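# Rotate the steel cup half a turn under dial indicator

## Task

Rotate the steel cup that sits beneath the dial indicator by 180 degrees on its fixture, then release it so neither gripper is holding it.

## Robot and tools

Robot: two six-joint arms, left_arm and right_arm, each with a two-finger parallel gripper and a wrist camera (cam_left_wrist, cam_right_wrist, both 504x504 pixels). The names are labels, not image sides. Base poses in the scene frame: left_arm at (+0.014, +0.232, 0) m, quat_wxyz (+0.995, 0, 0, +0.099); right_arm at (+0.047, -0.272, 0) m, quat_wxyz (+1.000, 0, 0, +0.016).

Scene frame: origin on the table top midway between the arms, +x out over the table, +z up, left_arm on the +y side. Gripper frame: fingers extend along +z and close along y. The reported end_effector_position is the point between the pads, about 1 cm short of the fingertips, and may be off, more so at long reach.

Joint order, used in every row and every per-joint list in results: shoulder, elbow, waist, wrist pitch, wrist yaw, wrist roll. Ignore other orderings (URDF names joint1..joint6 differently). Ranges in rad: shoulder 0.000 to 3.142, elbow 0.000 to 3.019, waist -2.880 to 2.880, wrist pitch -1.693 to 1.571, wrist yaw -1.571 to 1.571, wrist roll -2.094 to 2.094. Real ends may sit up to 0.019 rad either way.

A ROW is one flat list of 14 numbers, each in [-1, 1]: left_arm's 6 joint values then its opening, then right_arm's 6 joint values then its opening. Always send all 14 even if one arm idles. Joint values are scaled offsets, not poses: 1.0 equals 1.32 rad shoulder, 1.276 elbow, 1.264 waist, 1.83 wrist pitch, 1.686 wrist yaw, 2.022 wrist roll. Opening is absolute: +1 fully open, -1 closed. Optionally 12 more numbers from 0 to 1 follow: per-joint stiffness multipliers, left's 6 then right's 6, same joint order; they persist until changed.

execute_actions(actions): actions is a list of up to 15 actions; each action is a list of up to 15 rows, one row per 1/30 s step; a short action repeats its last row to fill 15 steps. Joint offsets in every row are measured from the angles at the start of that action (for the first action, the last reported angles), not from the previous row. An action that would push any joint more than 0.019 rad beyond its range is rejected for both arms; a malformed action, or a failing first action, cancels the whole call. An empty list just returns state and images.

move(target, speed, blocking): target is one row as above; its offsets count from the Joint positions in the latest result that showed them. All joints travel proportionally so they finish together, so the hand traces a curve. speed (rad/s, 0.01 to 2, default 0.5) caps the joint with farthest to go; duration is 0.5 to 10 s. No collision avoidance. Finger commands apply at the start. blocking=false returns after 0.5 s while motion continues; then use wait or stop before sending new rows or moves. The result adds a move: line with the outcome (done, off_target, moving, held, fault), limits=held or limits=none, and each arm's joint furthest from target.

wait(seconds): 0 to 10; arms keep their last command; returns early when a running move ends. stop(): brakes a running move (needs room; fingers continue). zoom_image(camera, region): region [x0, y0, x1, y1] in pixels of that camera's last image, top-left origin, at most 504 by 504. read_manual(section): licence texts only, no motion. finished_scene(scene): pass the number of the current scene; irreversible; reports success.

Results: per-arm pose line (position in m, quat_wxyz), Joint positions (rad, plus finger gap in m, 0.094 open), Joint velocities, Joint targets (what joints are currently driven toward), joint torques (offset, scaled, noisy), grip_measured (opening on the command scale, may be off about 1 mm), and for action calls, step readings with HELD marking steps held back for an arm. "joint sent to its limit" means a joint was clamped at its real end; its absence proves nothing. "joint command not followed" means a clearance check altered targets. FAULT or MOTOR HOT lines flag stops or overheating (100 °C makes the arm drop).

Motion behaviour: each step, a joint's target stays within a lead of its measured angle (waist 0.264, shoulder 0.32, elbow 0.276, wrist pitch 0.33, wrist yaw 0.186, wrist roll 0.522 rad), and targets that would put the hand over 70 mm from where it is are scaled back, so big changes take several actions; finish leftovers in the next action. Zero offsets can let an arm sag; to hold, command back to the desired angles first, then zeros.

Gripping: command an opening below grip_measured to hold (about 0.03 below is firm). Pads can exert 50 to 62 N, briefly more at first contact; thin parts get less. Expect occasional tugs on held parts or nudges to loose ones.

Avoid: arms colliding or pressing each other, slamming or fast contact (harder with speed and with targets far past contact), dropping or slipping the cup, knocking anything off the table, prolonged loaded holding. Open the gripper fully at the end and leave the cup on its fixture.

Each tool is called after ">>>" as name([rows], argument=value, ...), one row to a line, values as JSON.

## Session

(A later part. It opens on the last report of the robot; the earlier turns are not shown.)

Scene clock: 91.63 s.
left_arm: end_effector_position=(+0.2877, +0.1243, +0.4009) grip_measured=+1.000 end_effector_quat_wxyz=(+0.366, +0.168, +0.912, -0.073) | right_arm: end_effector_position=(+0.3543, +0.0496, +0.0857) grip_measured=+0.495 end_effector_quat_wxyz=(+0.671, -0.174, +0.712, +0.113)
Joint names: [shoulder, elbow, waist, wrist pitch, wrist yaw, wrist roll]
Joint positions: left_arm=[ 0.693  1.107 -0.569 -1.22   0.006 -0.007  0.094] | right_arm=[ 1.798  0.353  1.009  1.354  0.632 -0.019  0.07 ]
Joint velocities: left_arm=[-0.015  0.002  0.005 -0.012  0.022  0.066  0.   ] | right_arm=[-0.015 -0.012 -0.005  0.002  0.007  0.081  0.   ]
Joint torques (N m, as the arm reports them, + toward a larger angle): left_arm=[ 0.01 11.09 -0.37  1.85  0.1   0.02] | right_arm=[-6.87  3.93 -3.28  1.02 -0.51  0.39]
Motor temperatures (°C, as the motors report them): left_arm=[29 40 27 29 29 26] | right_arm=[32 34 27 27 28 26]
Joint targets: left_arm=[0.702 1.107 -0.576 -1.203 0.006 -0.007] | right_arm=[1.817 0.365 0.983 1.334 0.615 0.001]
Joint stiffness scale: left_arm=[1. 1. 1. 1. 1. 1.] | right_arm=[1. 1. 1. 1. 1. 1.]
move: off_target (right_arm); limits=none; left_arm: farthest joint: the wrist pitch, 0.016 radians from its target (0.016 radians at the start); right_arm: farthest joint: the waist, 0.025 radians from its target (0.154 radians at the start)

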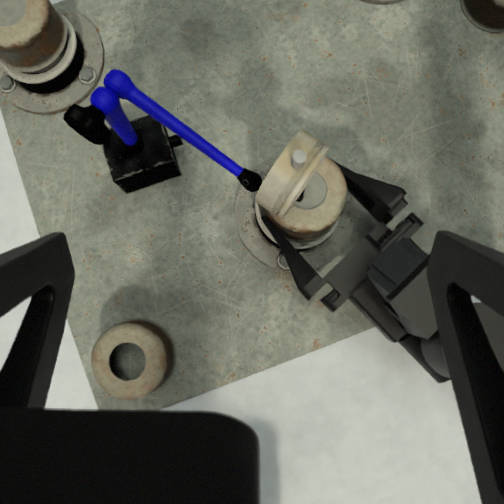

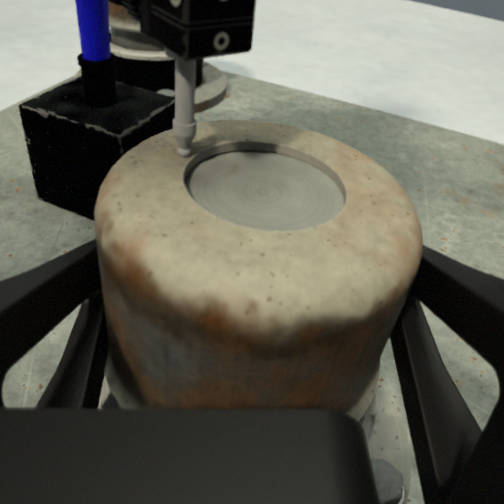

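>>> move(target=[0.007, 0, -0.005, 0.009, 0, 0, 1, -0.008, -0.0381, -0.2146, 0, -0.3962, 0.009, 0.42], speed=0.5)

Scene clock: 94.83 s.
left_arm: end_effector_position=(+0.2877, +0.1243, +0.4009) grip_measured=+1.000 end_effector_quat_wxyz=(+0.366, +0.168, +0.912, -0.073) | right_arm: end_effector_position=(+0.3525, +0.0502, +0.0855) grip_measured=+0.492 end_effector_quat_wxyz=(+0.622, -0.316, +0.668, +0.260)
Joint names: [shoulder, elbow, waist, wrist pitch, wrist yaw, wrist roll]
Joint positions: left_arm=[ 0.693  1.107 -0.569 -1.22   0.006 -0.007  0.094] | right_arm=[ 1.769  0.294  0.766  1.383 -0.041 -0.05   0.07 ]
Joint velocities: left_arm=[-0.034  0.007  0.015  0.022 -0.022 -0.022  0.   ] | right_arm=[ 0.005 -0.007 -0.024 -0.002 -0.007 -0.051  0.001]
Joint torques (N m, as the arm reports them, + toward a larger angle): left_arm=[ 0.08 11.1  -0.33  1.86  0.1   0.02] | right_arm=[-6.28  3.63 -3.41  0.74  0.21  0.72]
Motor temperatures (°C, as the motors report them): left_arm=[29 40 27 29 29 26] | right_arm=[32 34 27 27 28 26]
Joint targets: left_arm=[0.702 1.107 -0.576 -1.203 0.006 -0.007] | right_arm=[1.787 0.305 0.738 1.354 -0.036 -0.001]
Joint stiffness scale: left_arm=[1. 1. 1. 1. 1. 1.] | right_arm=[1. 1. 1. 1. 1. 1.]
move: off_target (right_arm); limits=none; left_arm: farthest joint: the wrist pitch, 0.016 radians from its target (0.016 radians at the start); right_arm: farthest joint: the wrist roll, 0.049 radians from its target (0.018 radians at the start)

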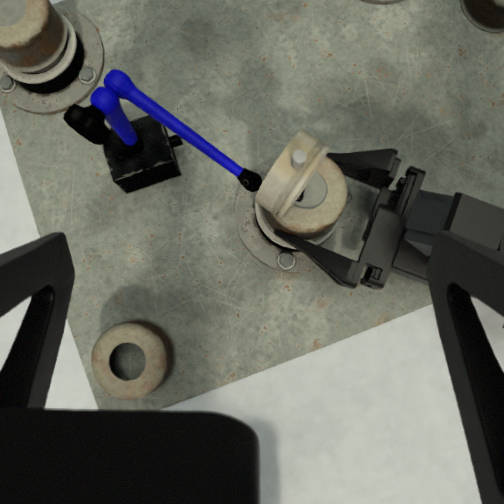

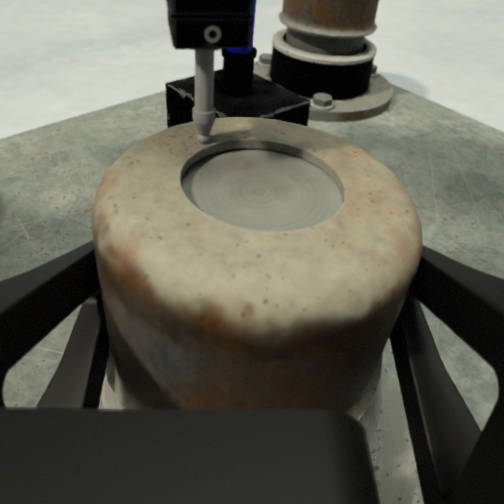

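>>> move(target=[0.007, 0, -0.005, 0.009, 0, 0, 1, 0.0383, 0.0556, -0.2074, -0.0374, -0.3636, 0.025, 0.42], speed=0.5)

Scene clock: 97.97 s.
left_arm: end_effector_position=(+0.2877, +0.1243, +0.4009) grip_measured=+1.000 end_effector_quat_wxyz=(+0.366, +0.168, +0.912, -0.073) | right_arm: end_effector_position=(+0.3504, +0.0497, +0.0862) grip_measured=+0.484 end_effector_quat_wxyz=(+0.559, -0.433, +0.592, +0.386)
Joint names: [shoulder, elbow, waist, wrist pitch, wrist yaw, wrist roll]
Joint positions: left_arm=[ 0.693  1.107 -0.569 -1.22   0.006 -0.007  0.094] | right_arm=[ 1.789  0.351  0.545  1.34  -0.658 -0.086  0.07 ]
Joint velocities: left_arm=[-0.005 -0.002 -0.015 -0.002 -0.037  0.066  0.   ] | right_arm=[-0.005 -0.002 -0.015  0.022  0.037 -0.007 -0.   ]
Joint torques (N m, as the arm reports them, + toward a larger angle): left_arm=[ 0.07 11.09 -0.43  1.86  0.1   0.02] | right_arm=[-5.78  4.16 -4.43  0.74  0.12  1.11]
Motor temperatures (°C, as the motors report them): left_arm=[29 40 27 29 29 26] | right_arm=[32 34 27 27 28 26]
Joint targets: left_arm=[0.702 1.107 -0.576 -1.203 0.006 -0.007] | right_arm=[1.819 0.364 0.504 1.315 -0.654 0.000]
Joint stiffness scale: left_arm=[1. 1. 1. 1. 1. 1.] | right_arm=[1. 1. 1. 1. 1. 1.]
move: off_target (right_arm); limits=none; left_arm: farthest joint: the wrist pitch, 0.016 radians from its target (0.016 radians at the start); right_arm: farthest joint: the wrist roll, 0.087 radians from its target (0.051 radians at the start)

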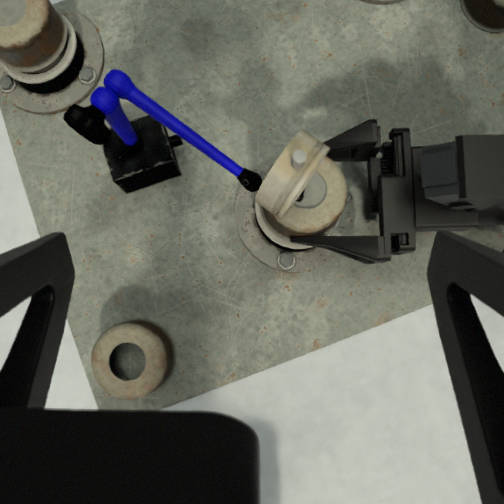

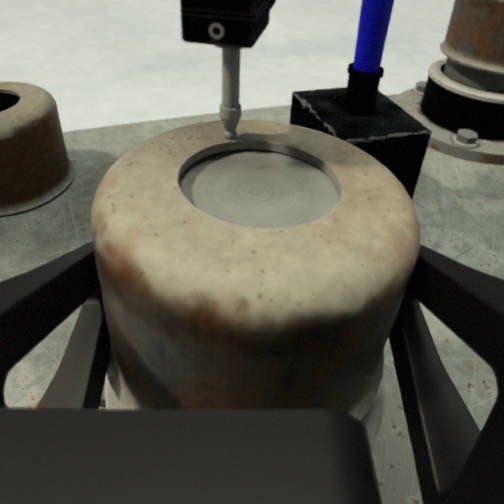

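>>> move(target=[0.007, 0, -0.005, 0.009, 0, 0, 1, 0.0661, 0.0976, -0.1138, -0.0446, -0.2236, 0.0425, 0.42], speed=0.5)

Scene clock: 100.77 s.
left_arm: end_effector_position=(+0.2877, +0.1243, +0.4009) grip_measured=+1.000 end_effector_quat_wxyz=(+0.366, +0.168, +0.912, -0.073) | right_arm: end_effector_position=(+0.3495, +0.0496, +0.0862) grip_measured=+0.481 end_effector_quat_wxyz=(+0.505, -0.504, +0.520, +0.470)
Joint names: [shoulder, elbow, waist, wrist pitch, wrist yaw, wrist roll]
Joint positions: left_arm=[ 0.693  1.107 -0.569 -1.22   0.006 -0.007  0.094] | right_arm=[ 1.839  0.449  0.443  1.293 -1.043 -0.104  0.07 ]
Joint velocities: left_arm=[ 0.005  0.012 -0.024  0.002 -0.007 -0.022  0.   ] | right_arm=[-0.005  0.012 -0.005 -0.012 -0.081 -0.037  0.   ]
Joint torques (N m, as the arm reports them, + toward a larger angle): left_arm=[ 0.05 11.09 -0.32  1.88  0.1   0.02] | right_arm=[-6.27  5.68 -4.45  0.21  0.23  1.29]
Motor temperatures (°C, as the motors report them): left_arm=[29 40 27 29 29 26] | right_arm=[32 34 27 27 28 26]
Joint targets: left_arm=[0.702 1.107 -0.576 -1.203 0.006 -0.007] | right_arm=[1.876 0.476 0.401 1.259 -1.035 -0.000]
Joint stiffness scale: left_arm=[1. 1. 1. 1. 1. 1.] | right_arm=[1. 1. 1. 1. 1. 1.]
move: off_target (right_arm); limits=none; left_arm: farthest joint: the wrist pitch, 0.016 radians from its target (0.016 radians at the start); right_arm: farthest joint: the wrist roll, 0.104 radians from its target (0.086 radians at the start)

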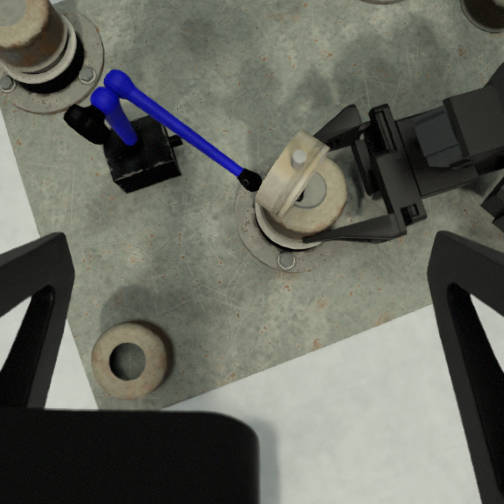

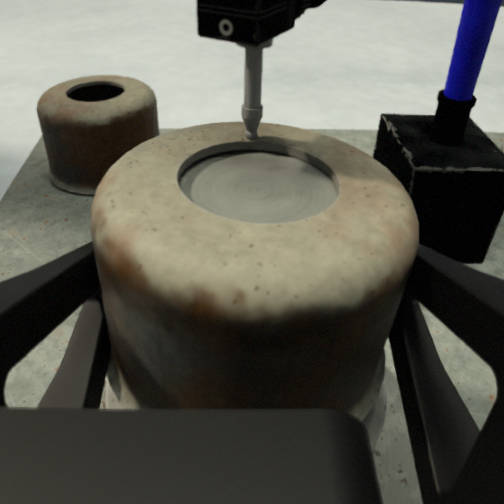

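>>> execute_actions([
  [[0.007, 0, -0.005, 0.009, 0, 0, 1, 0, 0, 0, 0, 0, 0, 1]],
])

>>> move(target=[0.007, 0, -0.005, 0.009, 0, 0, 1, 0.014, -0.055, -0.27, 0.04, -0.2, 0.04, 1], speed=0.5)

Scene clock: 105.17 s.
left_arm: end_effector_position=(+0.2877, +0.1243, +0.4009) grip_measured=+1.000 end_effector_quat_wxyz=(+0.366, +0.168, +0.912, -0.073) | right_arm: end_effector_position=(+0.3492, +0.0498, +0.0862) grip_measured=+1.000 end_effector_quat_wxyz=(+0.505, -0.505, +0.519, +0.470)
Joint names: [shoulder, elbow, waist, wrist pitch, wrist yaw, wrist roll]
Joint positions: left_arm=[ 0.693  1.107 -0.569 -1.22   0.006 -0.007  0.094] | right_arm=[ 1.839  0.449  0.444  1.293 -1.044 -0.106  0.094]
Joint velocities: left_arm=[-0.015 -0.002 -0.015  0.007  0.007  0.037  0.   ] | right_arm=[-0.005 -0.012 -0.005 -0.007 -0.007 -0.007  0.   ]
Joint torques (N m, as the arm reports them, + toward a larger angle): left_arm=[ 0.   11.1  -0.33  1.87  0.1   0.02] | right_arm=[-9.17  3.1  -1.27  1.59  0.    0.2 ]
Motor temperatures (°C, as the motors report them): left_arm=[29 40 27 29 29 26] | right_arm=[32 34 27 27 28 27]
Joint targets: left_arm=[0.702 1.107 -0.576 -1.203 0.006 -0.007] | right_arm=[1.839 0.449 0.443 1.293 -1.043 -0.104]
Joint stiffness scale: left_arm=[1. 1. 1. 1. 1. 1.] | right_arm=[1. 1. 1. 1. 1. 1.]
Step readings (joint positions):
0: left_arm=[0.693 1.107 -0.569 -1.220 0.006 -0.007] | right_arm=[1.839 0.449 0.443 1.293 -1.043 -0.104]
1: left_arm=[0.693 1.107 -0.569 -1.220 0.006 -0.007] | right_arm=[1.839 0.449 0.444 1.293 -1.044 -0.106]
2: left_arm=[0.693 1.107 -0.569 -1.220 0.006 -0.007] | right_arm=[1.839 0.449 0.444 1.293 -1.044 -0.106]
4: left_arm=[0.693 1.107 -0.569 -1.220 0.006 -0.007] | right_arm=[1.839 0.449 0.444 1.293 -1.044 -0.106]
8: left_arm=[0.693 1.107 -0.569 -1.220 0.006 -0.007] | right_arm=[1.839 0.449 0.444 1.293 -1.044 -0.106]
15: Joint positions above

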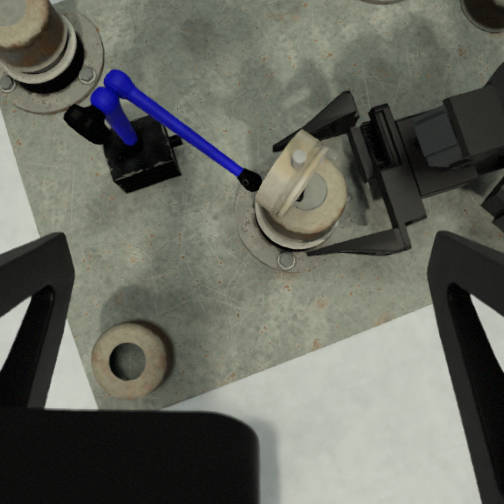

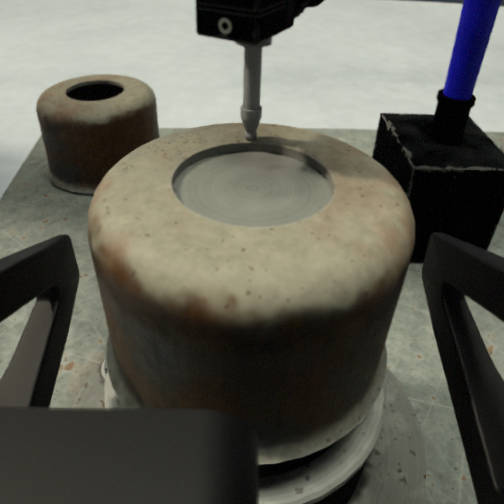

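Scene clock: 106.43 s.
left_arm: end_effector_position=(+0.2877, +0.1243, +0.4009) grip_measured=+1.000 end_effector_quat_wxyz=(+0.366, +0.168, +0.912, -0.073) | right_arm: end_effector_position=(+0.3604, -0.0610, +0.0869) grip_measured=+1.000 end_effector_quat_wxyz=(+0.494, -0.473, +0.535, +0.496)
Joint names: [shoulder, elbow, waist, wrist pitch, wrist yaw, wrist roll]
Joint positions: left_arm=[ 0.693  1.107 -0.569 -1.22   0.006 -0.007  0.094] | right_arm=[ 1.839  0.385  0.101  1.348 -1.378 -0.041  0.094]
Joint velocities: left_arm=[-0.015  0.012  0.015 -0.027 -0.051  0.051  0.   ] | right_arm=[-0.024  0.012  0.005  0.007 -0.066 -0.022  0.   ]
Joint torques (N m, as the arm reports them, + toward a larger angle): left_arm=[ 0.04 11.11 -0.31  1.85  0.1   0.02] | right_arm=[-6.82  1.79 -1.    2.12 -0.18  0.31]
Motor temperatures (°C, as the motors report them): left_arm=[29 40 27 29 29 26] | right_arm=[32 34 27 27 28 27]
Joint targets: left_arm=[0.702 1.107 -0.576 -1.203 0.006 -0.007] | right_arm=[1.857 0.379 0.103 1.365 -1.381 -0.025]
Joint stiffness scale: left_arm=[1. 1. 1. 1. 1. 1.] | right_arm=[1. 1. 1. 1. 1. 1.]
move: done; limits=none; left_arm: farthest joint: the wrist pitch, 0.016 radians from its target (0.016 radians at the start); right_arm: farthest joint: the shoulder, 0.019 radians from its target (0.019 radians at the start)

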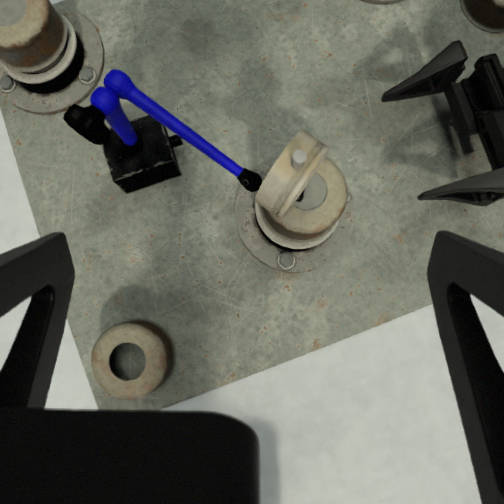

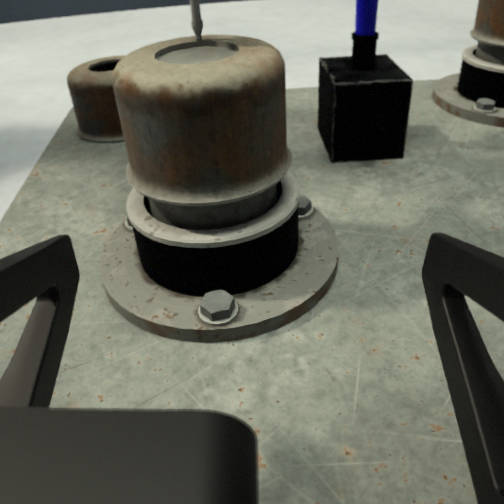

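>>> finished_scene(scene=2)

The scene is finished: the task was done.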